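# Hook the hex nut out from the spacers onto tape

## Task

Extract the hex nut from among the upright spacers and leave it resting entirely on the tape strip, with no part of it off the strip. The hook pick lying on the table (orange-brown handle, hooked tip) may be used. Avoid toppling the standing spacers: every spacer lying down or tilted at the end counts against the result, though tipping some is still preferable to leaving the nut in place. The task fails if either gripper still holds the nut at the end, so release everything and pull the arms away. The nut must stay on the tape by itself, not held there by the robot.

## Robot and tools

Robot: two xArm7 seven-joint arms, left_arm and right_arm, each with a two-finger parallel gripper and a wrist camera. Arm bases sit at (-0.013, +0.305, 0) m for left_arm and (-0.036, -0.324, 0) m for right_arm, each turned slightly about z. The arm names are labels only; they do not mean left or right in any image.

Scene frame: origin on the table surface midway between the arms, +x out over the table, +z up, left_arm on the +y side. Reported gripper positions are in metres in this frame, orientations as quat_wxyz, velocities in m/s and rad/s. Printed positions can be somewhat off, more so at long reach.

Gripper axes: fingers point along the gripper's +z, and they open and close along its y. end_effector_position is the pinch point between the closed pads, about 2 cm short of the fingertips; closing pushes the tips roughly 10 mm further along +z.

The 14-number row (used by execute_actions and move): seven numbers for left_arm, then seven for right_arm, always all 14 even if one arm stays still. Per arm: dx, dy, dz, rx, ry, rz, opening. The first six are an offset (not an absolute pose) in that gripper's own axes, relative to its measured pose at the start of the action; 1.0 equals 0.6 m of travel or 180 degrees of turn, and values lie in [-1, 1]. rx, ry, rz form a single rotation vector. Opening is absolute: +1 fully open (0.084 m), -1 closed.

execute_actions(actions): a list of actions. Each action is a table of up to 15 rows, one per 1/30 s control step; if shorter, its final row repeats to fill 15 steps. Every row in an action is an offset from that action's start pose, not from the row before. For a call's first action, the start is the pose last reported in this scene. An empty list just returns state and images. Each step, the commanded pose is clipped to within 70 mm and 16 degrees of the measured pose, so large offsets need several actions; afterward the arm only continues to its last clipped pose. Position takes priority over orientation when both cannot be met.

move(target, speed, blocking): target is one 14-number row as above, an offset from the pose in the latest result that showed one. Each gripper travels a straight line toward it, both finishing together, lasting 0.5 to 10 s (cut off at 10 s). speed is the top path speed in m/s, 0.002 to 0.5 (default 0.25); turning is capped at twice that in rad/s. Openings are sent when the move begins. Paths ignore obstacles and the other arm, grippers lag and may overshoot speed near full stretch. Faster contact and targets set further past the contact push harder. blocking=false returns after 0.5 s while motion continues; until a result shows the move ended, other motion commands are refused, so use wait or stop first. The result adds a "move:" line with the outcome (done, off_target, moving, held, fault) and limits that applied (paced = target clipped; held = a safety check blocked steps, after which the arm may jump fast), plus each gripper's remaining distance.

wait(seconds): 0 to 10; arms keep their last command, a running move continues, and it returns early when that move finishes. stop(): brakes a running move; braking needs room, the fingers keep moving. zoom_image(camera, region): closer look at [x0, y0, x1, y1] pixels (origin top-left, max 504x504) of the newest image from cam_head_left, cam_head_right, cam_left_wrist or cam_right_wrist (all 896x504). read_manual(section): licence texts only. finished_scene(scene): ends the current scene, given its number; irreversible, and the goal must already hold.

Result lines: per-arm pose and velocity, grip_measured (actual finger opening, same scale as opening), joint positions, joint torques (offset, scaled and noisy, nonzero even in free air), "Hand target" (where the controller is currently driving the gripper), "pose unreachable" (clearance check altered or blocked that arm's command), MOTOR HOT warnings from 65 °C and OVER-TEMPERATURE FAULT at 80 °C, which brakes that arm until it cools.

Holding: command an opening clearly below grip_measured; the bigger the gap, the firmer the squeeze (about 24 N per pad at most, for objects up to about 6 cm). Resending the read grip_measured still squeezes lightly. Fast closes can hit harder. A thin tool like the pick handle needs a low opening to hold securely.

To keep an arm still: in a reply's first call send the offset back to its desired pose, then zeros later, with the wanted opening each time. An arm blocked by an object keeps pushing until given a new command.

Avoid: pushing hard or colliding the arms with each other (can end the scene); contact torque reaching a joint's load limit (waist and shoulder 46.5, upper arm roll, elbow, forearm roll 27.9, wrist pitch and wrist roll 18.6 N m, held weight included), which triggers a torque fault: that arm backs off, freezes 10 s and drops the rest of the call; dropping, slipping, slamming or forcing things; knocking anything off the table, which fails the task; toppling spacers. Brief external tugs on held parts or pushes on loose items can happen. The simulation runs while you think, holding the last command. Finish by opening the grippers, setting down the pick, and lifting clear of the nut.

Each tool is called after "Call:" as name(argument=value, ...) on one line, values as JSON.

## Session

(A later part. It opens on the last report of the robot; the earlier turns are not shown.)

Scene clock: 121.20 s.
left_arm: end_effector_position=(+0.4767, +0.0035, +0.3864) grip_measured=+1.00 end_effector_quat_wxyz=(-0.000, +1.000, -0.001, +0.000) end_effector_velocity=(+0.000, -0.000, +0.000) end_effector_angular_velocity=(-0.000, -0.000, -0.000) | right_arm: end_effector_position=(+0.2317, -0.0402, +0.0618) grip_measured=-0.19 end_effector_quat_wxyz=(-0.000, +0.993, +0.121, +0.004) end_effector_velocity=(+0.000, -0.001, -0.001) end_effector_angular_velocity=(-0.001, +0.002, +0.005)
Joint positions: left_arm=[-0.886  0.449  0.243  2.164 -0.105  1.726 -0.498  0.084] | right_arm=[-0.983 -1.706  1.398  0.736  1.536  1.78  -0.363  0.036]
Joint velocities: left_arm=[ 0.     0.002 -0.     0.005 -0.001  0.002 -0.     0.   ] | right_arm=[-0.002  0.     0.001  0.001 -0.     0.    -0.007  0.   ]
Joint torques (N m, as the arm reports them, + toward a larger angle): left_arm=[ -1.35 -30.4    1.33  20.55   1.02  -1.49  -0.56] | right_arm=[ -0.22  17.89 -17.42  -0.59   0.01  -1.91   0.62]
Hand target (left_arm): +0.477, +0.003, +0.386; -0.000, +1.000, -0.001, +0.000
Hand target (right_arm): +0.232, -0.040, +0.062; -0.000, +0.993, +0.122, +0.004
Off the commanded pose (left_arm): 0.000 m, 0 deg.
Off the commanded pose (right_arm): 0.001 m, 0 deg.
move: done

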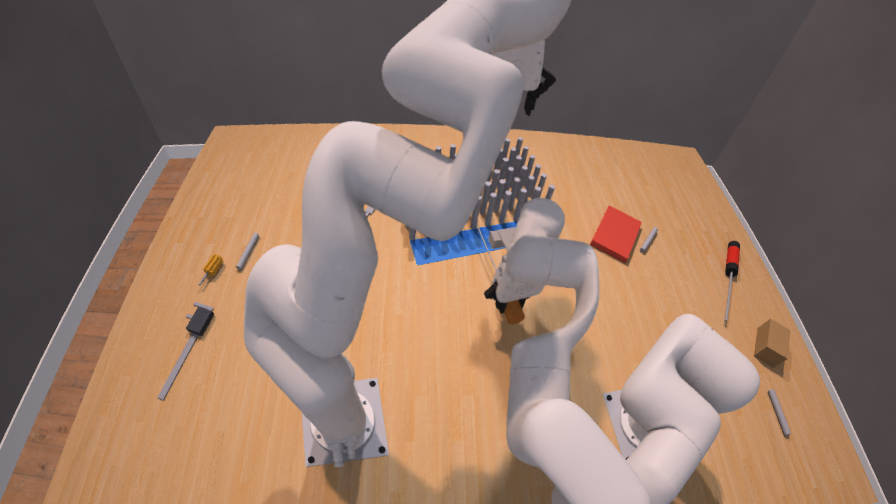

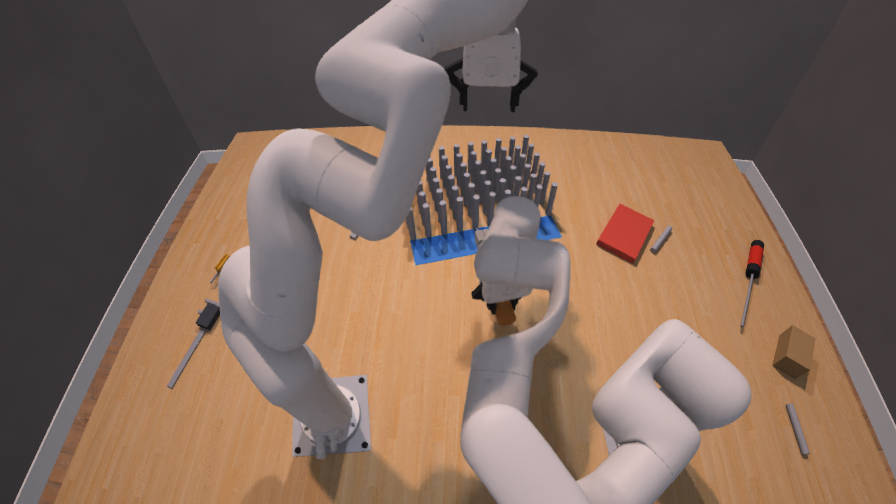

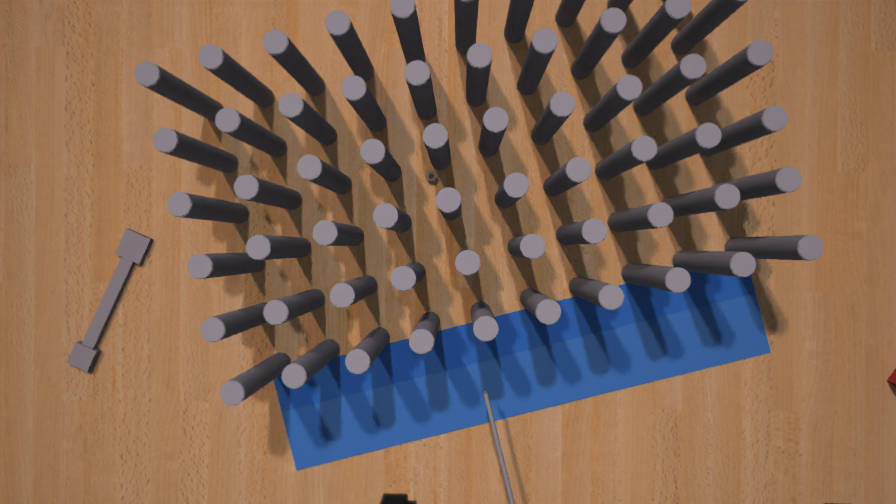

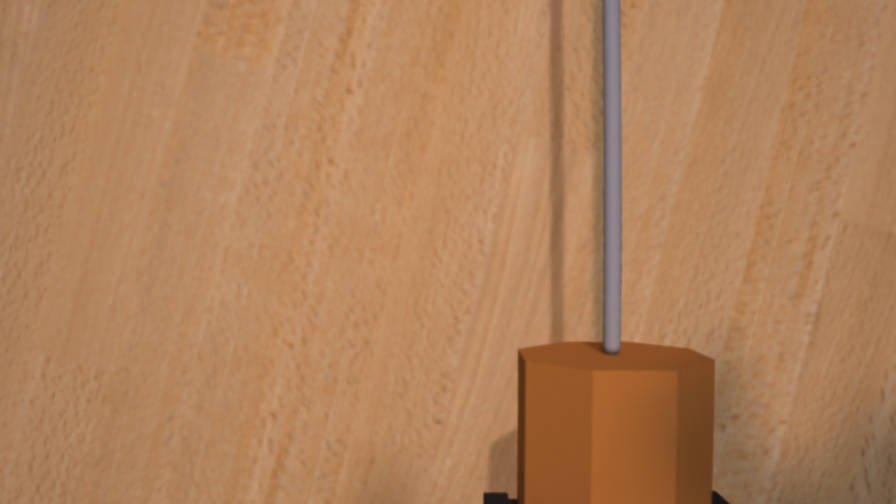

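Call:
move(target=[0,0,0,0,0,0,1,0,-0.014,0.043,0,0,0,-0.6], speed=0.08)

Call:
move(target=[0,0,0,0,0,0,1,0.15,0,0,0,0,0,-0.6], speed=0.06)

Call:
zoom_image(camera="cam_left_wrist", region=[370, 130, 550, 430])

Scene clock: 147.80 s.
left_arm: end_effector_position=(+0.4767, +0.0035, +0.3864) grip_measured=+1.00 end_effector_quat_wxyz=(-0.000, +1.000, -0.001, +0.000) end_effector_velocity=(+0.000, +0.001, -0.000) end_effector_angular_velocity=(+0.001, -0.000, +0.002) | right_arm: end_effector_position=(+0.2299, -0.0320, +0.0363) grip_measured=-0.19 end_effector_quat_wxyz=(-0.000, +0.993, +0.121, +0.004) end_effector_velocity=(-0.000, -0.000, -0.001) end_effector_angular_velocity=(-0.000, +0.001, -0.002)
Joint positions: left_arm=[-0.886  0.449  0.243  2.164 -0.105  1.726 -0.498  0.084] | right_arm=[-0.962 -1.727  1.468  0.742  1.603  1.748 -0.334  0.036]
Joint velocities: left_arm=[-0.    -0.     0.002 -0.001  0.001 -0.    -0.     0.   ] | right_arm=[ 0.     0.     0.004  0.     0.003 -0.002  0.002  0.   ]
Joint torques (N m, as the arm reports them, + toward a larger angle): left_arm=[ -1.46 -30.25   0.94  20.28   0.85  -1.47  -0.17] | right_arm=[ -0.04  17.9  -18.15  -1.13  -0.03  -2.01   0.65]
Hand target (left_arm): +0.477, +0.003, +0.386; -0.000, +1.000, -0.001, +0.000
Hand target (right_arm): +0.230, -0.032, +0.036; -0.000, +0.993, +0.121, +0.004
Off the commanded pose (left_arm): 0.000 m, 0 deg.
Off the commanded pose (right_arm): 0.000 m, 0 deg.
move: done

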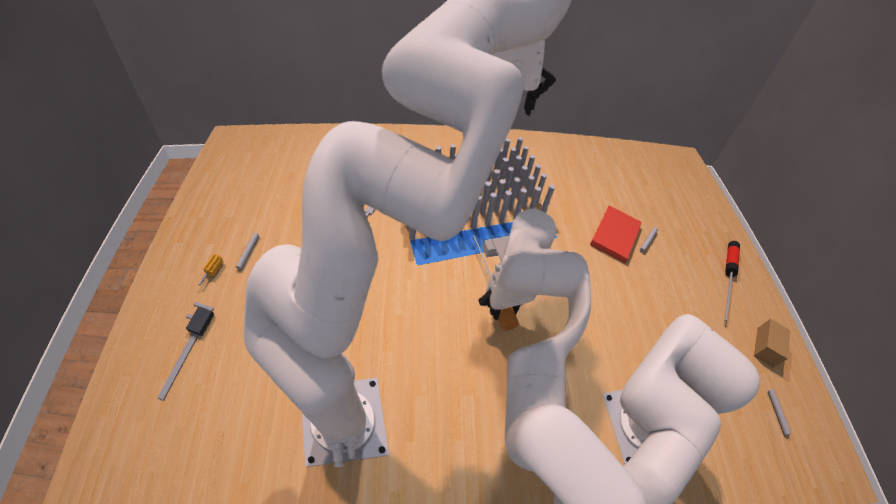

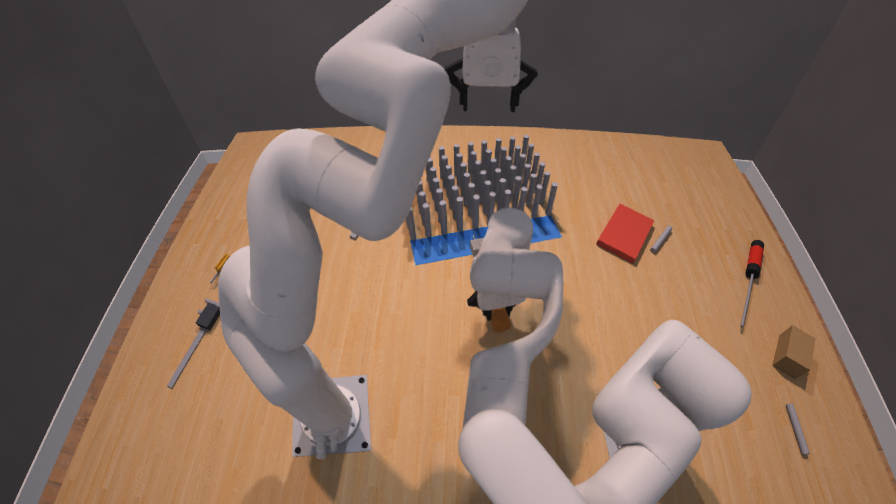

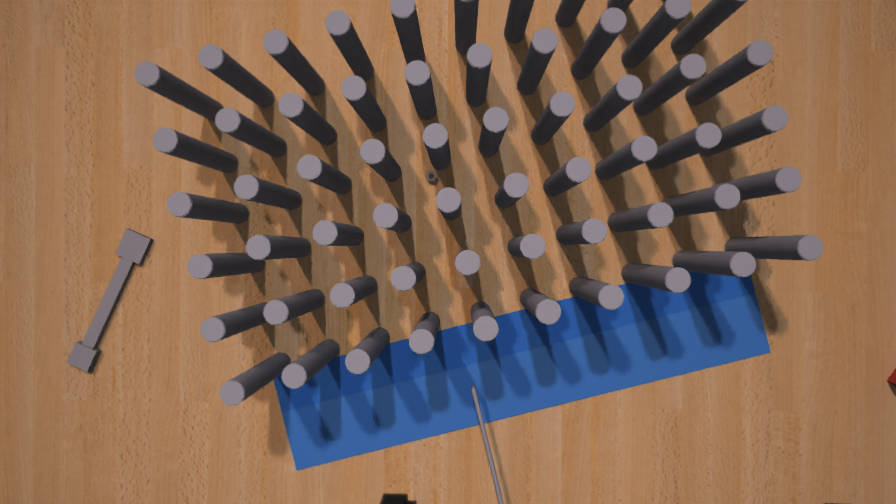

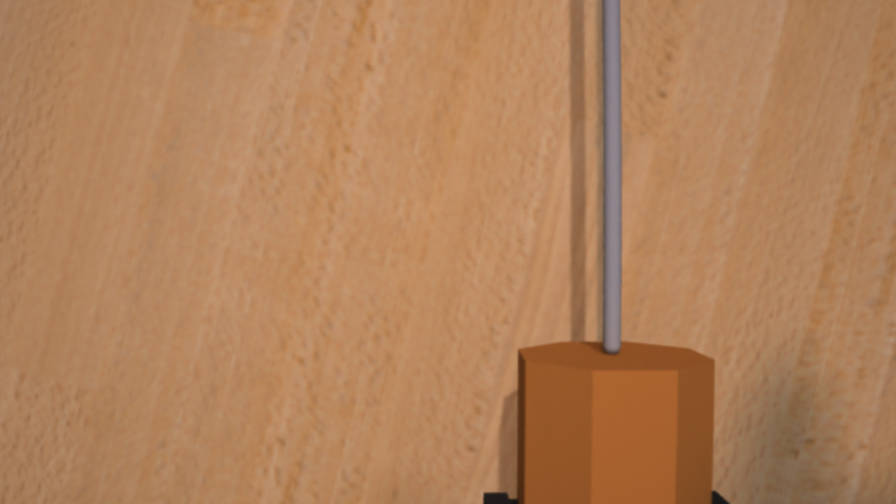

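Scene clock: 149.67 s.
left_arm: end_effector_position=(+0.4767, +0.0035, +0.3864) grip_measured=+1.00 end_effector_quat_wxyz=(-0.000, +1.000, -0.001, +0.000) end_effector_velocity=(-0.000, +0.000, -0.001) end_effector_angular_velocity=(+0.002, +0.002, +0.000) | right_arm: end_effector_position=(+0.3166, -0.0096, +0.0367) grip_measured=-0.19 end_effector_quat_wxyz=(-0.000, +0.993, +0.122, +0.003) end_effector_velocity=(+0.001, +0.001, +0.000) end_effector_angular_velocity=(+0.002, -0.001, +0.000)
Joint positions: left_arm=[-0.886  0.449  0.243  2.164 -0.105  1.726 -0.498  0.084] | right_arm=[-1.275 -1.698  1.457  1.022  1.623  1.728 -0.367  0.036]
Joint velocities: left_arm=[ 0.    -0.    -0.    -0.001  0.     0.001  0.     0.   ] | right_arm=[-0.004 -0.    -0.001  0.004  0.002  0.     0.     0.   ]
Joint torques (N m, as the arm reports them, + toward a larger angle): left_arm=[ -0.17 -31.34   0.88  20.7    0.71  -1.7   -0.34] | right_arm=[  0.1   22.93 -20.4   -1.35   0.16  -2.15   0.45]
Hand target (left_arm): +0.477, +0.003, +0.386; -0.000, +1.000, -0.001, +0.000
Hand target (right_arm): +0.317, -0.010, +0.037; -0.000, +0.993, +0.121, +0.003
Off the commanded pose (left_arm): 0.000 m, 0 deg.
Off the commanded pose (right_arm): 0.001 m, 0 deg.
move: done

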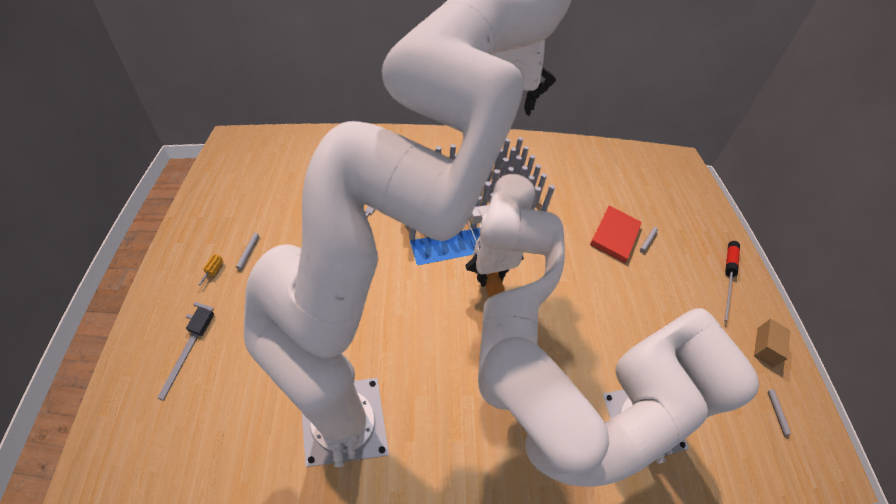

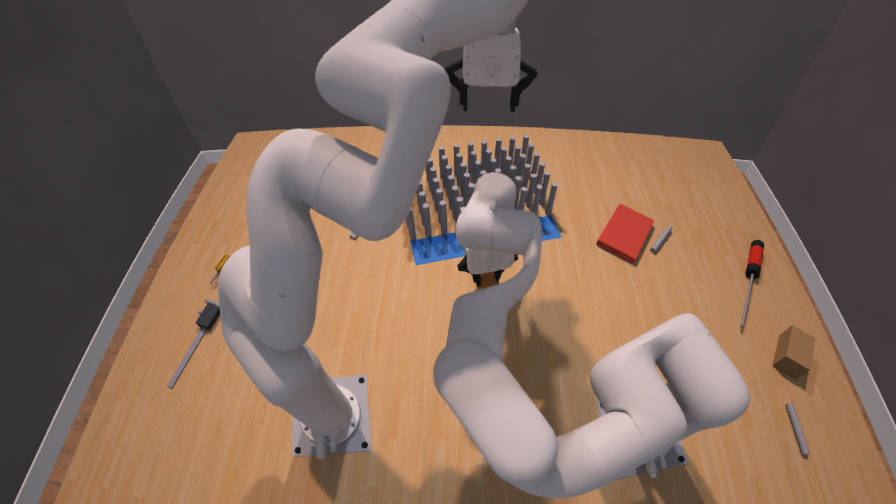

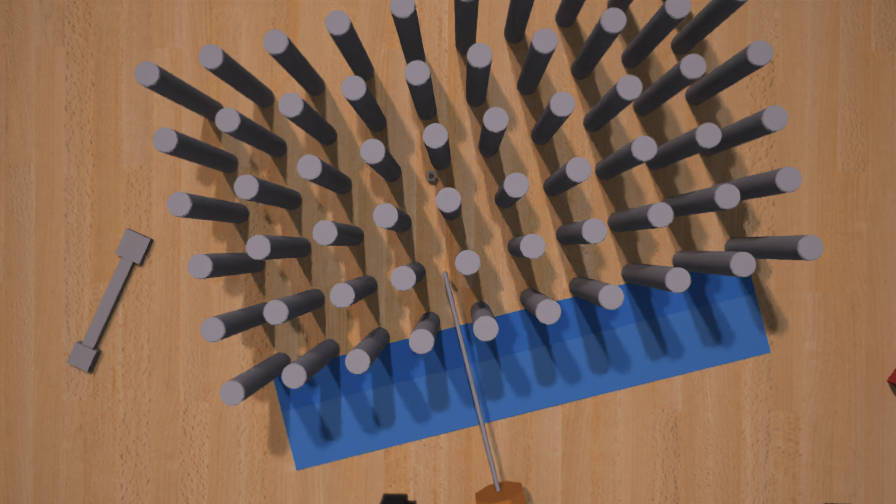

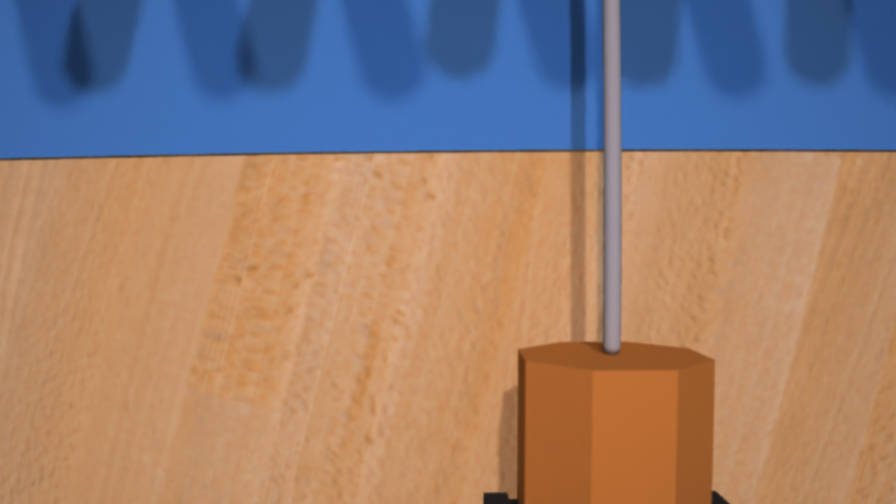

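Region (370, 130, 550, 430) of cam_left_wrist's 896x504 image, scaled by 1.680, with more detail than that image has; it fills the left 302 columns of this view, and the rest is white.

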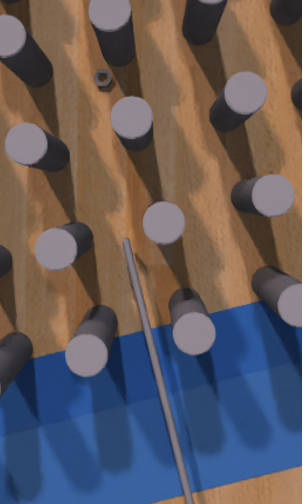

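Call:
move(target=[0.03,-0.045,0.03,0,0,0,1,0.127,0,0,0,0,0.0096,-0.6], speed=0.05)

Call:
zoom_image(camera="cam_left_wrist", region=[400, 130, 560, 370])

Scene clock: 158.40 s.
left_arm: end_effector_position=(+0.4946, +0.0303, +0.3685) grip_measured=+1.00 end_effector_quat_wxyz=(-0.000, +1.000, -0.001, +0.000) end_effector_velocity=(-0.000, +0.000, -0.000) end_effector_angular_velocity=(+0.000, +0.001, -0.001) | right_arm: end_effector_position=(+0.3901, +0.0096, +0.0370) grip_measured=-0.19 end_effector_quat_wxyz=(-0.001, +0.994, +0.107, +0.003) end_effector_velocity=(+0.001, +0.002, +0.000) end_effector_angular_velocity=(+0.001, +0.001, +0.001)
Joint positions: left_arm=[-0.849  0.427  0.257  2.075 -0.105  1.66  -0.439  0.084] | right_arm=[-1.526 -1.671  1.449  1.297  1.638  1.709 -0.313  0.036]
Joint velocities: left_arm=[ 0.    -0.001 -0.    -0.002  0.     0.     0.001 -0.   ] | right_arm=[-0.004  0.001 -0.     0.007  0.001  0.001  0.002  0.   ]
Joint torques (N m, as the arm reports them, + toward a larger angle): left_arm=[ -1.43 -29.57   1.12  20.98   0.86  -1.28  -0.05] | right_arm=[ -0.41  27.72 -20.52  -1.76   0.13  -2.08   0.57]
Hand target (left_arm): +0.495, +0.030, +0.368; -0.000, +1.000, -0.001, +0.000
Hand target (right_arm): +0.390, +0.010, +0.037; -0.001, +0.994, +0.107, +0.003
Off the commanded pose (left_arm): 0.000 m, 0 deg.
Off the commanded pose (right_arm): 0.001 m, 0 deg.
move: done

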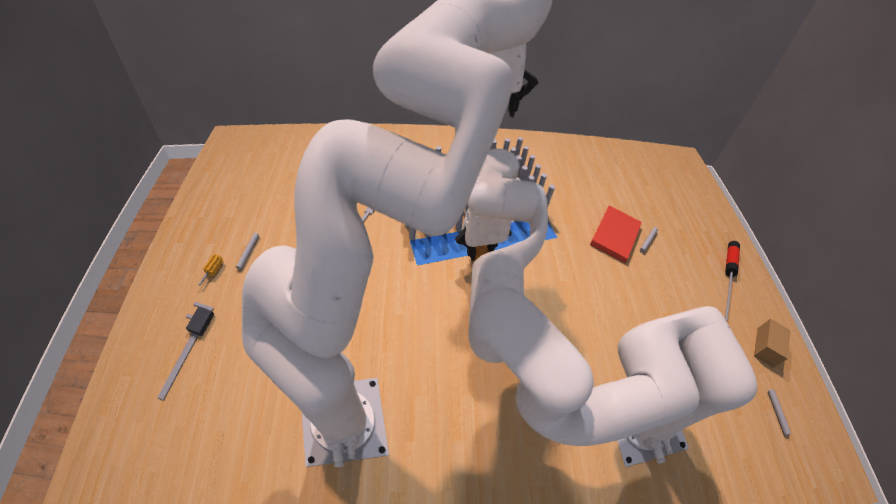

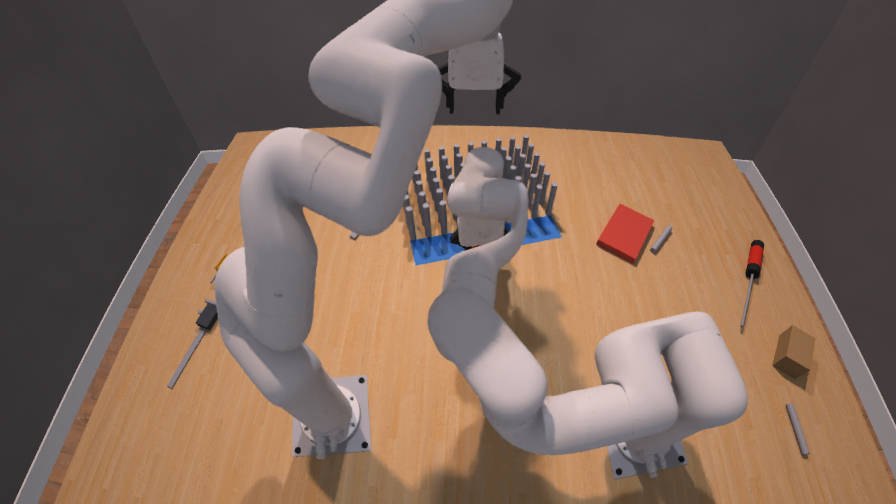

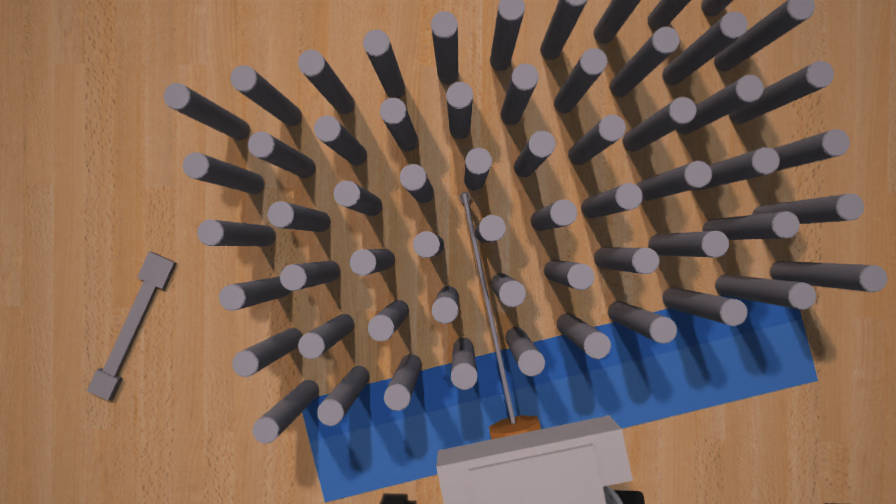

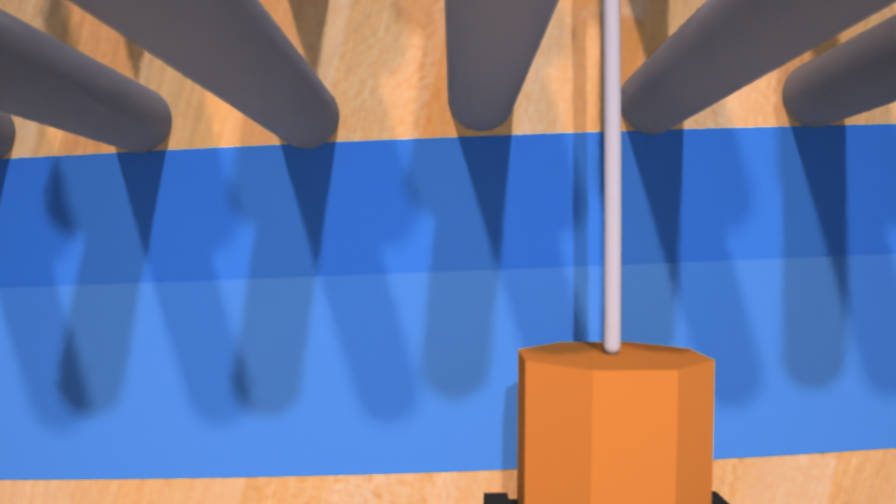

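Region (400, 130, 560, 370) of cam_left_wrist's 896x504 image, scaled by 2.100, with more detail than that image has.

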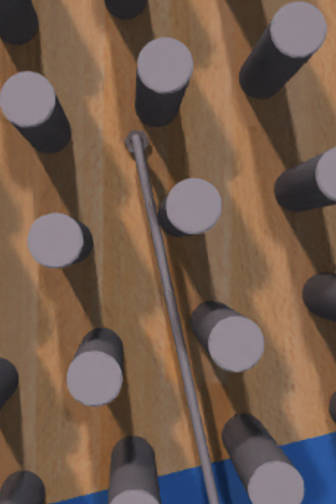

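Call:
zoom_image(camera="cam_left_wrist", region=[445, 180, 495, 230])

Region (445, 180, 495, 230) of cam_left_wrist's 896x504 image, scaled by 10.080, with more detail than that image has.

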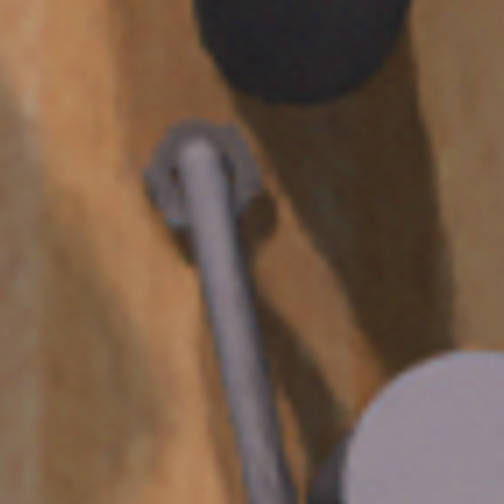

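Call:
move(target=[0,0,0,0,0,0,1,0.003,0,0,0,0,0,-0.6], speed=0.01)

Call:
move(target=[0,0,0,0,0,0,1,0,0,0.016,0,0,0,-0.6], speed=0.01)

Call:
zoom_image(camera="cam_left_wrist", region=[445, 180, 495, 230])

Scene clock: 174.17 s.
left_arm: end_effector_position=(+0.4946, +0.0303, +0.3685) grip_measured=+1.00 end_effector_quat_wxyz=(-0.000, +1.000, -0.001, +0.000) end_effector_velocity=(+0.000, +0.001, -0.000) end_effector_angular_velocity=(+0.001, +0.001, +0.001) | right_arm: end_effector_position=(+0.3918, +0.0100, +0.0370) grip_measured=-0.19 end_effector_quat_wxyz=(-0.001, +0.994, +0.107, +0.003) end_effector_velocity=(+0.000, -0.000, +0.000) end_effector_angular_velocity=(-0.001, -0.001, -0.000)
Joint positions: left_arm=[-0.849  0.427  0.257  2.075 -0.105  1.66  -0.439  0.084] | right_arm=[-1.532 -1.671  1.449  1.304  1.639  1.708 -0.312  0.036]
Joint velocities: left_arm=[ 0.     0.     0.001 -0.    -0.     0.001  0.     0.   ] | right_arm=[-0.001 -0.001 -0.001  0.001 -0.001  0.     0.     0.   ]
Joint torques (N m, as the arm reports them, + toward a larger angle): left_arm=[ -0.66 -30.24   1.42  20.65   0.83  -1.17  -0.35] | right_arm=[ -0.56  28.06 -20.66  -1.36  -0.28  -2.     0.23]
Hand target (left_arm): +0.495, +0.030, +0.368; -0.000, +1.000, -0.001, +0.000
Hand target (right_arm): +0.392, +0.010, +0.037; -0.001, +0.994, +0.107, +0.003
Off the commanded pose (left_arm): 0.000 m, 0 deg.
Off the commanded pose (right_arm): 0.000 m, 0 deg.
move: done

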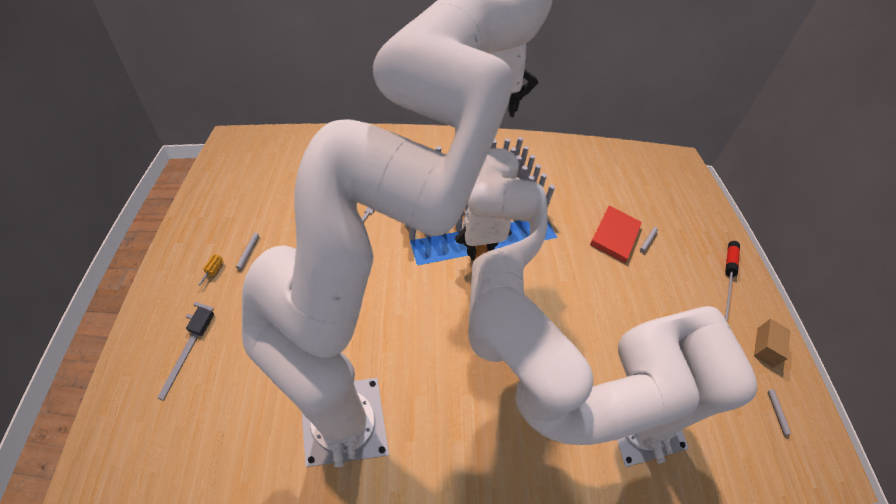

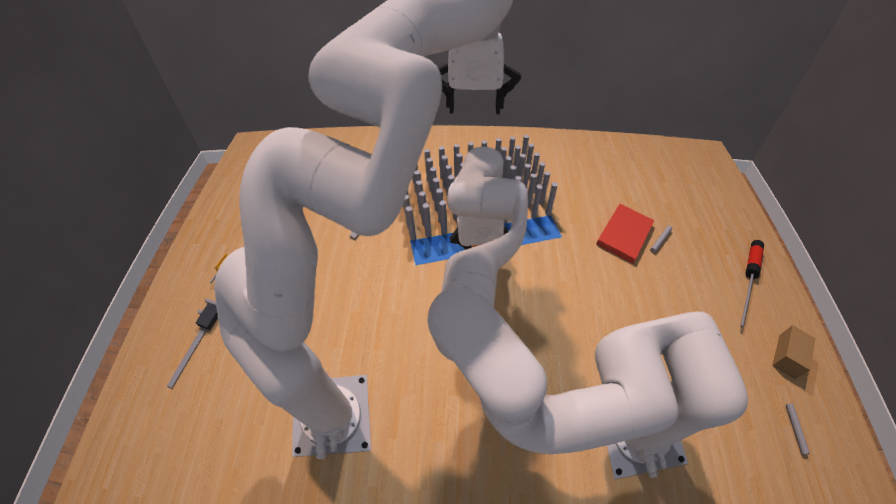

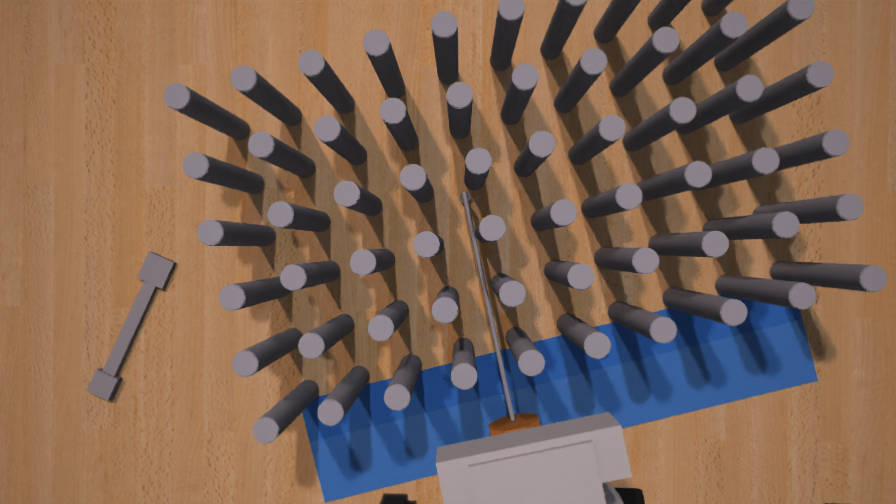

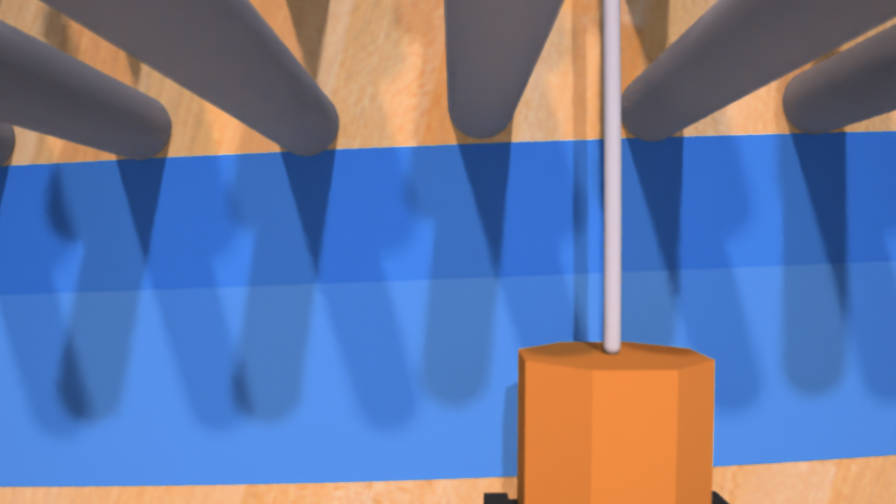

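Scene clock: 175.33 s.
left_arm: end_effector_position=(+0.4946, +0.0303, +0.3685) grip_measured=+1.00 end_effector_quat_wxyz=(-0.000, +1.000, -0.001, +0.000) end_effector_velocity=(+0.000, +0.001, +0.000) end_effector_angular_velocity=(-0.000, -0.001, +0.001) | right_arm: end_effector_position=(+0.3919, +0.0100, +0.0275) grip_measured=-0.19 end_effector_quat_wxyz=(-0.001, +0.994, +0.107, +0.003) end_effector_velocity=(+0.001, -0.000, +0.000) end_effector_angular_velocity=(+0.001, -0.003, -0.000)
Joint positions: left_arm=[-0.849  0.427  0.257  2.075 -0.105  1.66  -0.439  0.084] | right_arm=[-1.529 -1.682  1.465  1.302  1.654  1.696 -0.311  0.036]
Joint velocities: left_arm=[-0.    -0.001  0.002  0.    -0.    -0.    -0.    -0.   ] | right_arm=[-0.    -0.001 -0.001 -0.     0.002 -0.002 -0.     0.   ]
Joint torques (N m, as the arm reports them, + toward a larger angle): left_arm=[ -0.39 -30.23   0.84  20.99   0.92  -1.2   -0.17] | right_arm=[ -0.01  28.34 -20.61  -1.73   0.    -2.03   0.4 ]
Hand target (left_arm): +0.495, +0.030, +0.368; -0.000, +1.000, -0.001, +0.000
Hand target (right_arm): +0.392, +0.010, +0.027; -0.001, +0.994, +0.107, +0.003
Off the commanded pose (left_arm): 0.000 m, 0 deg.
Off the commanded pose (right_arm): 0.000 m, 0 deg.
move: done

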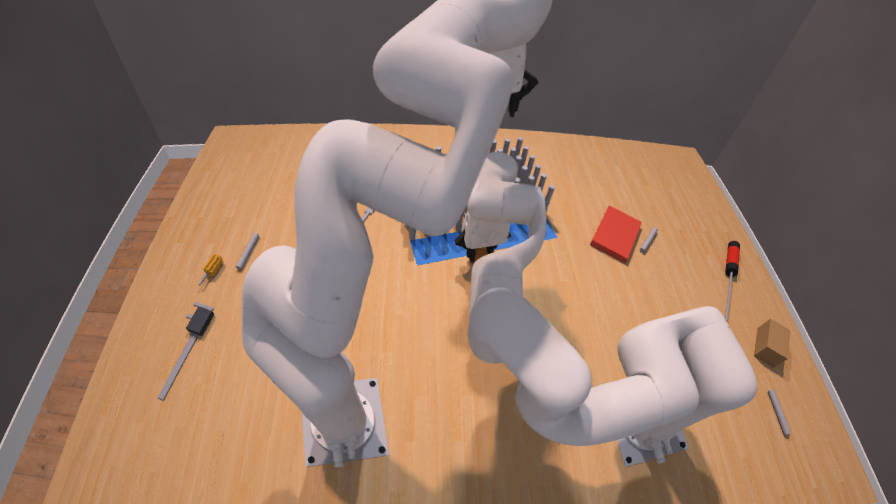

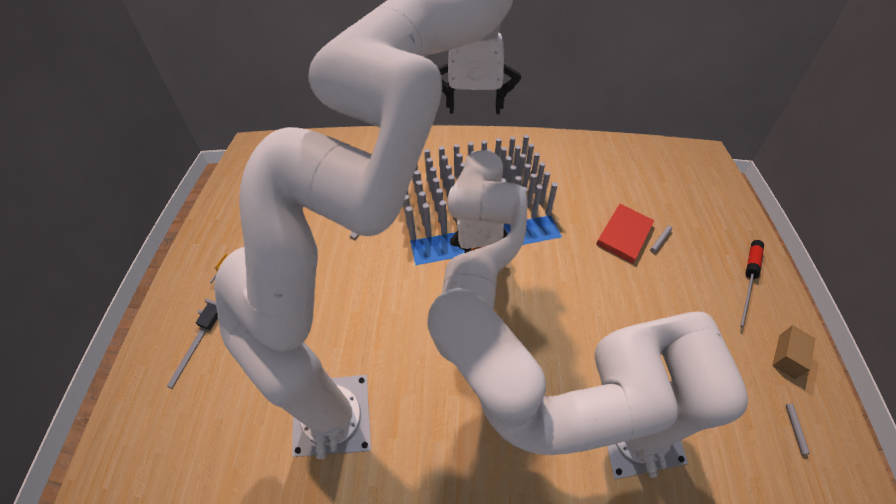

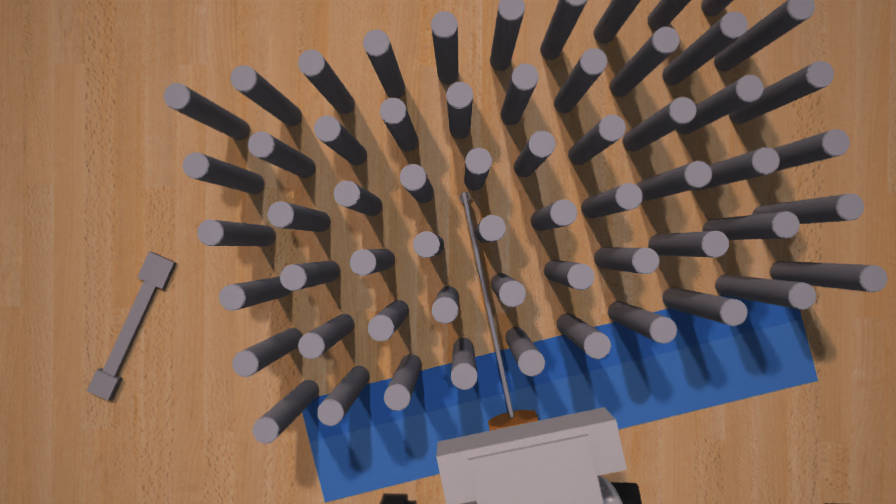

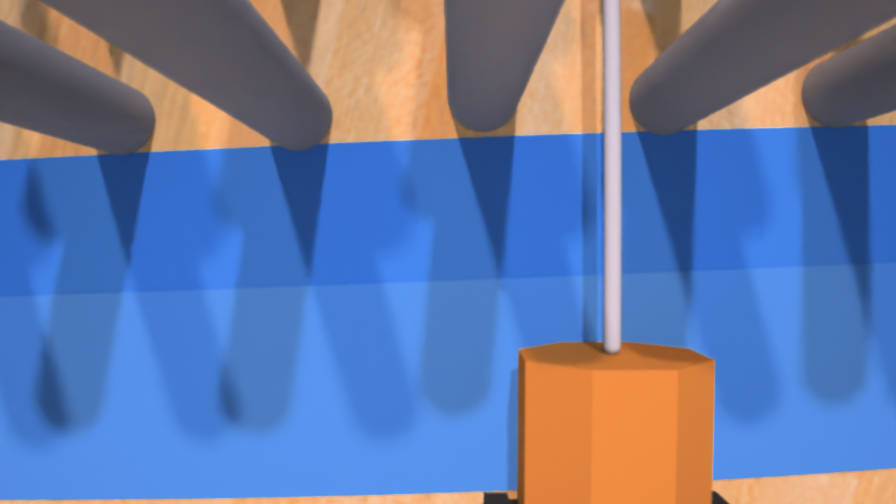

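Region (445, 180, 495, 230) of cam_left_wrist's 896x504 image, scaled by 10.080, with more detail than that image has.

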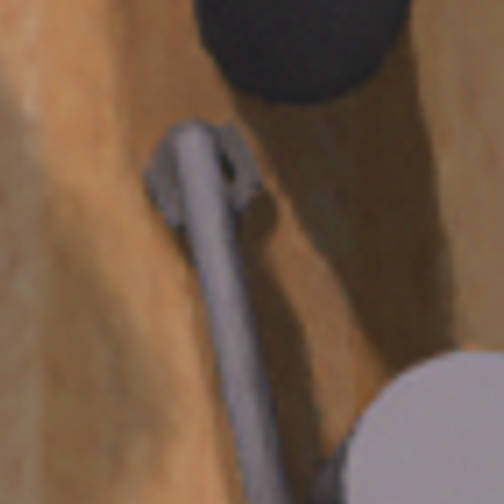

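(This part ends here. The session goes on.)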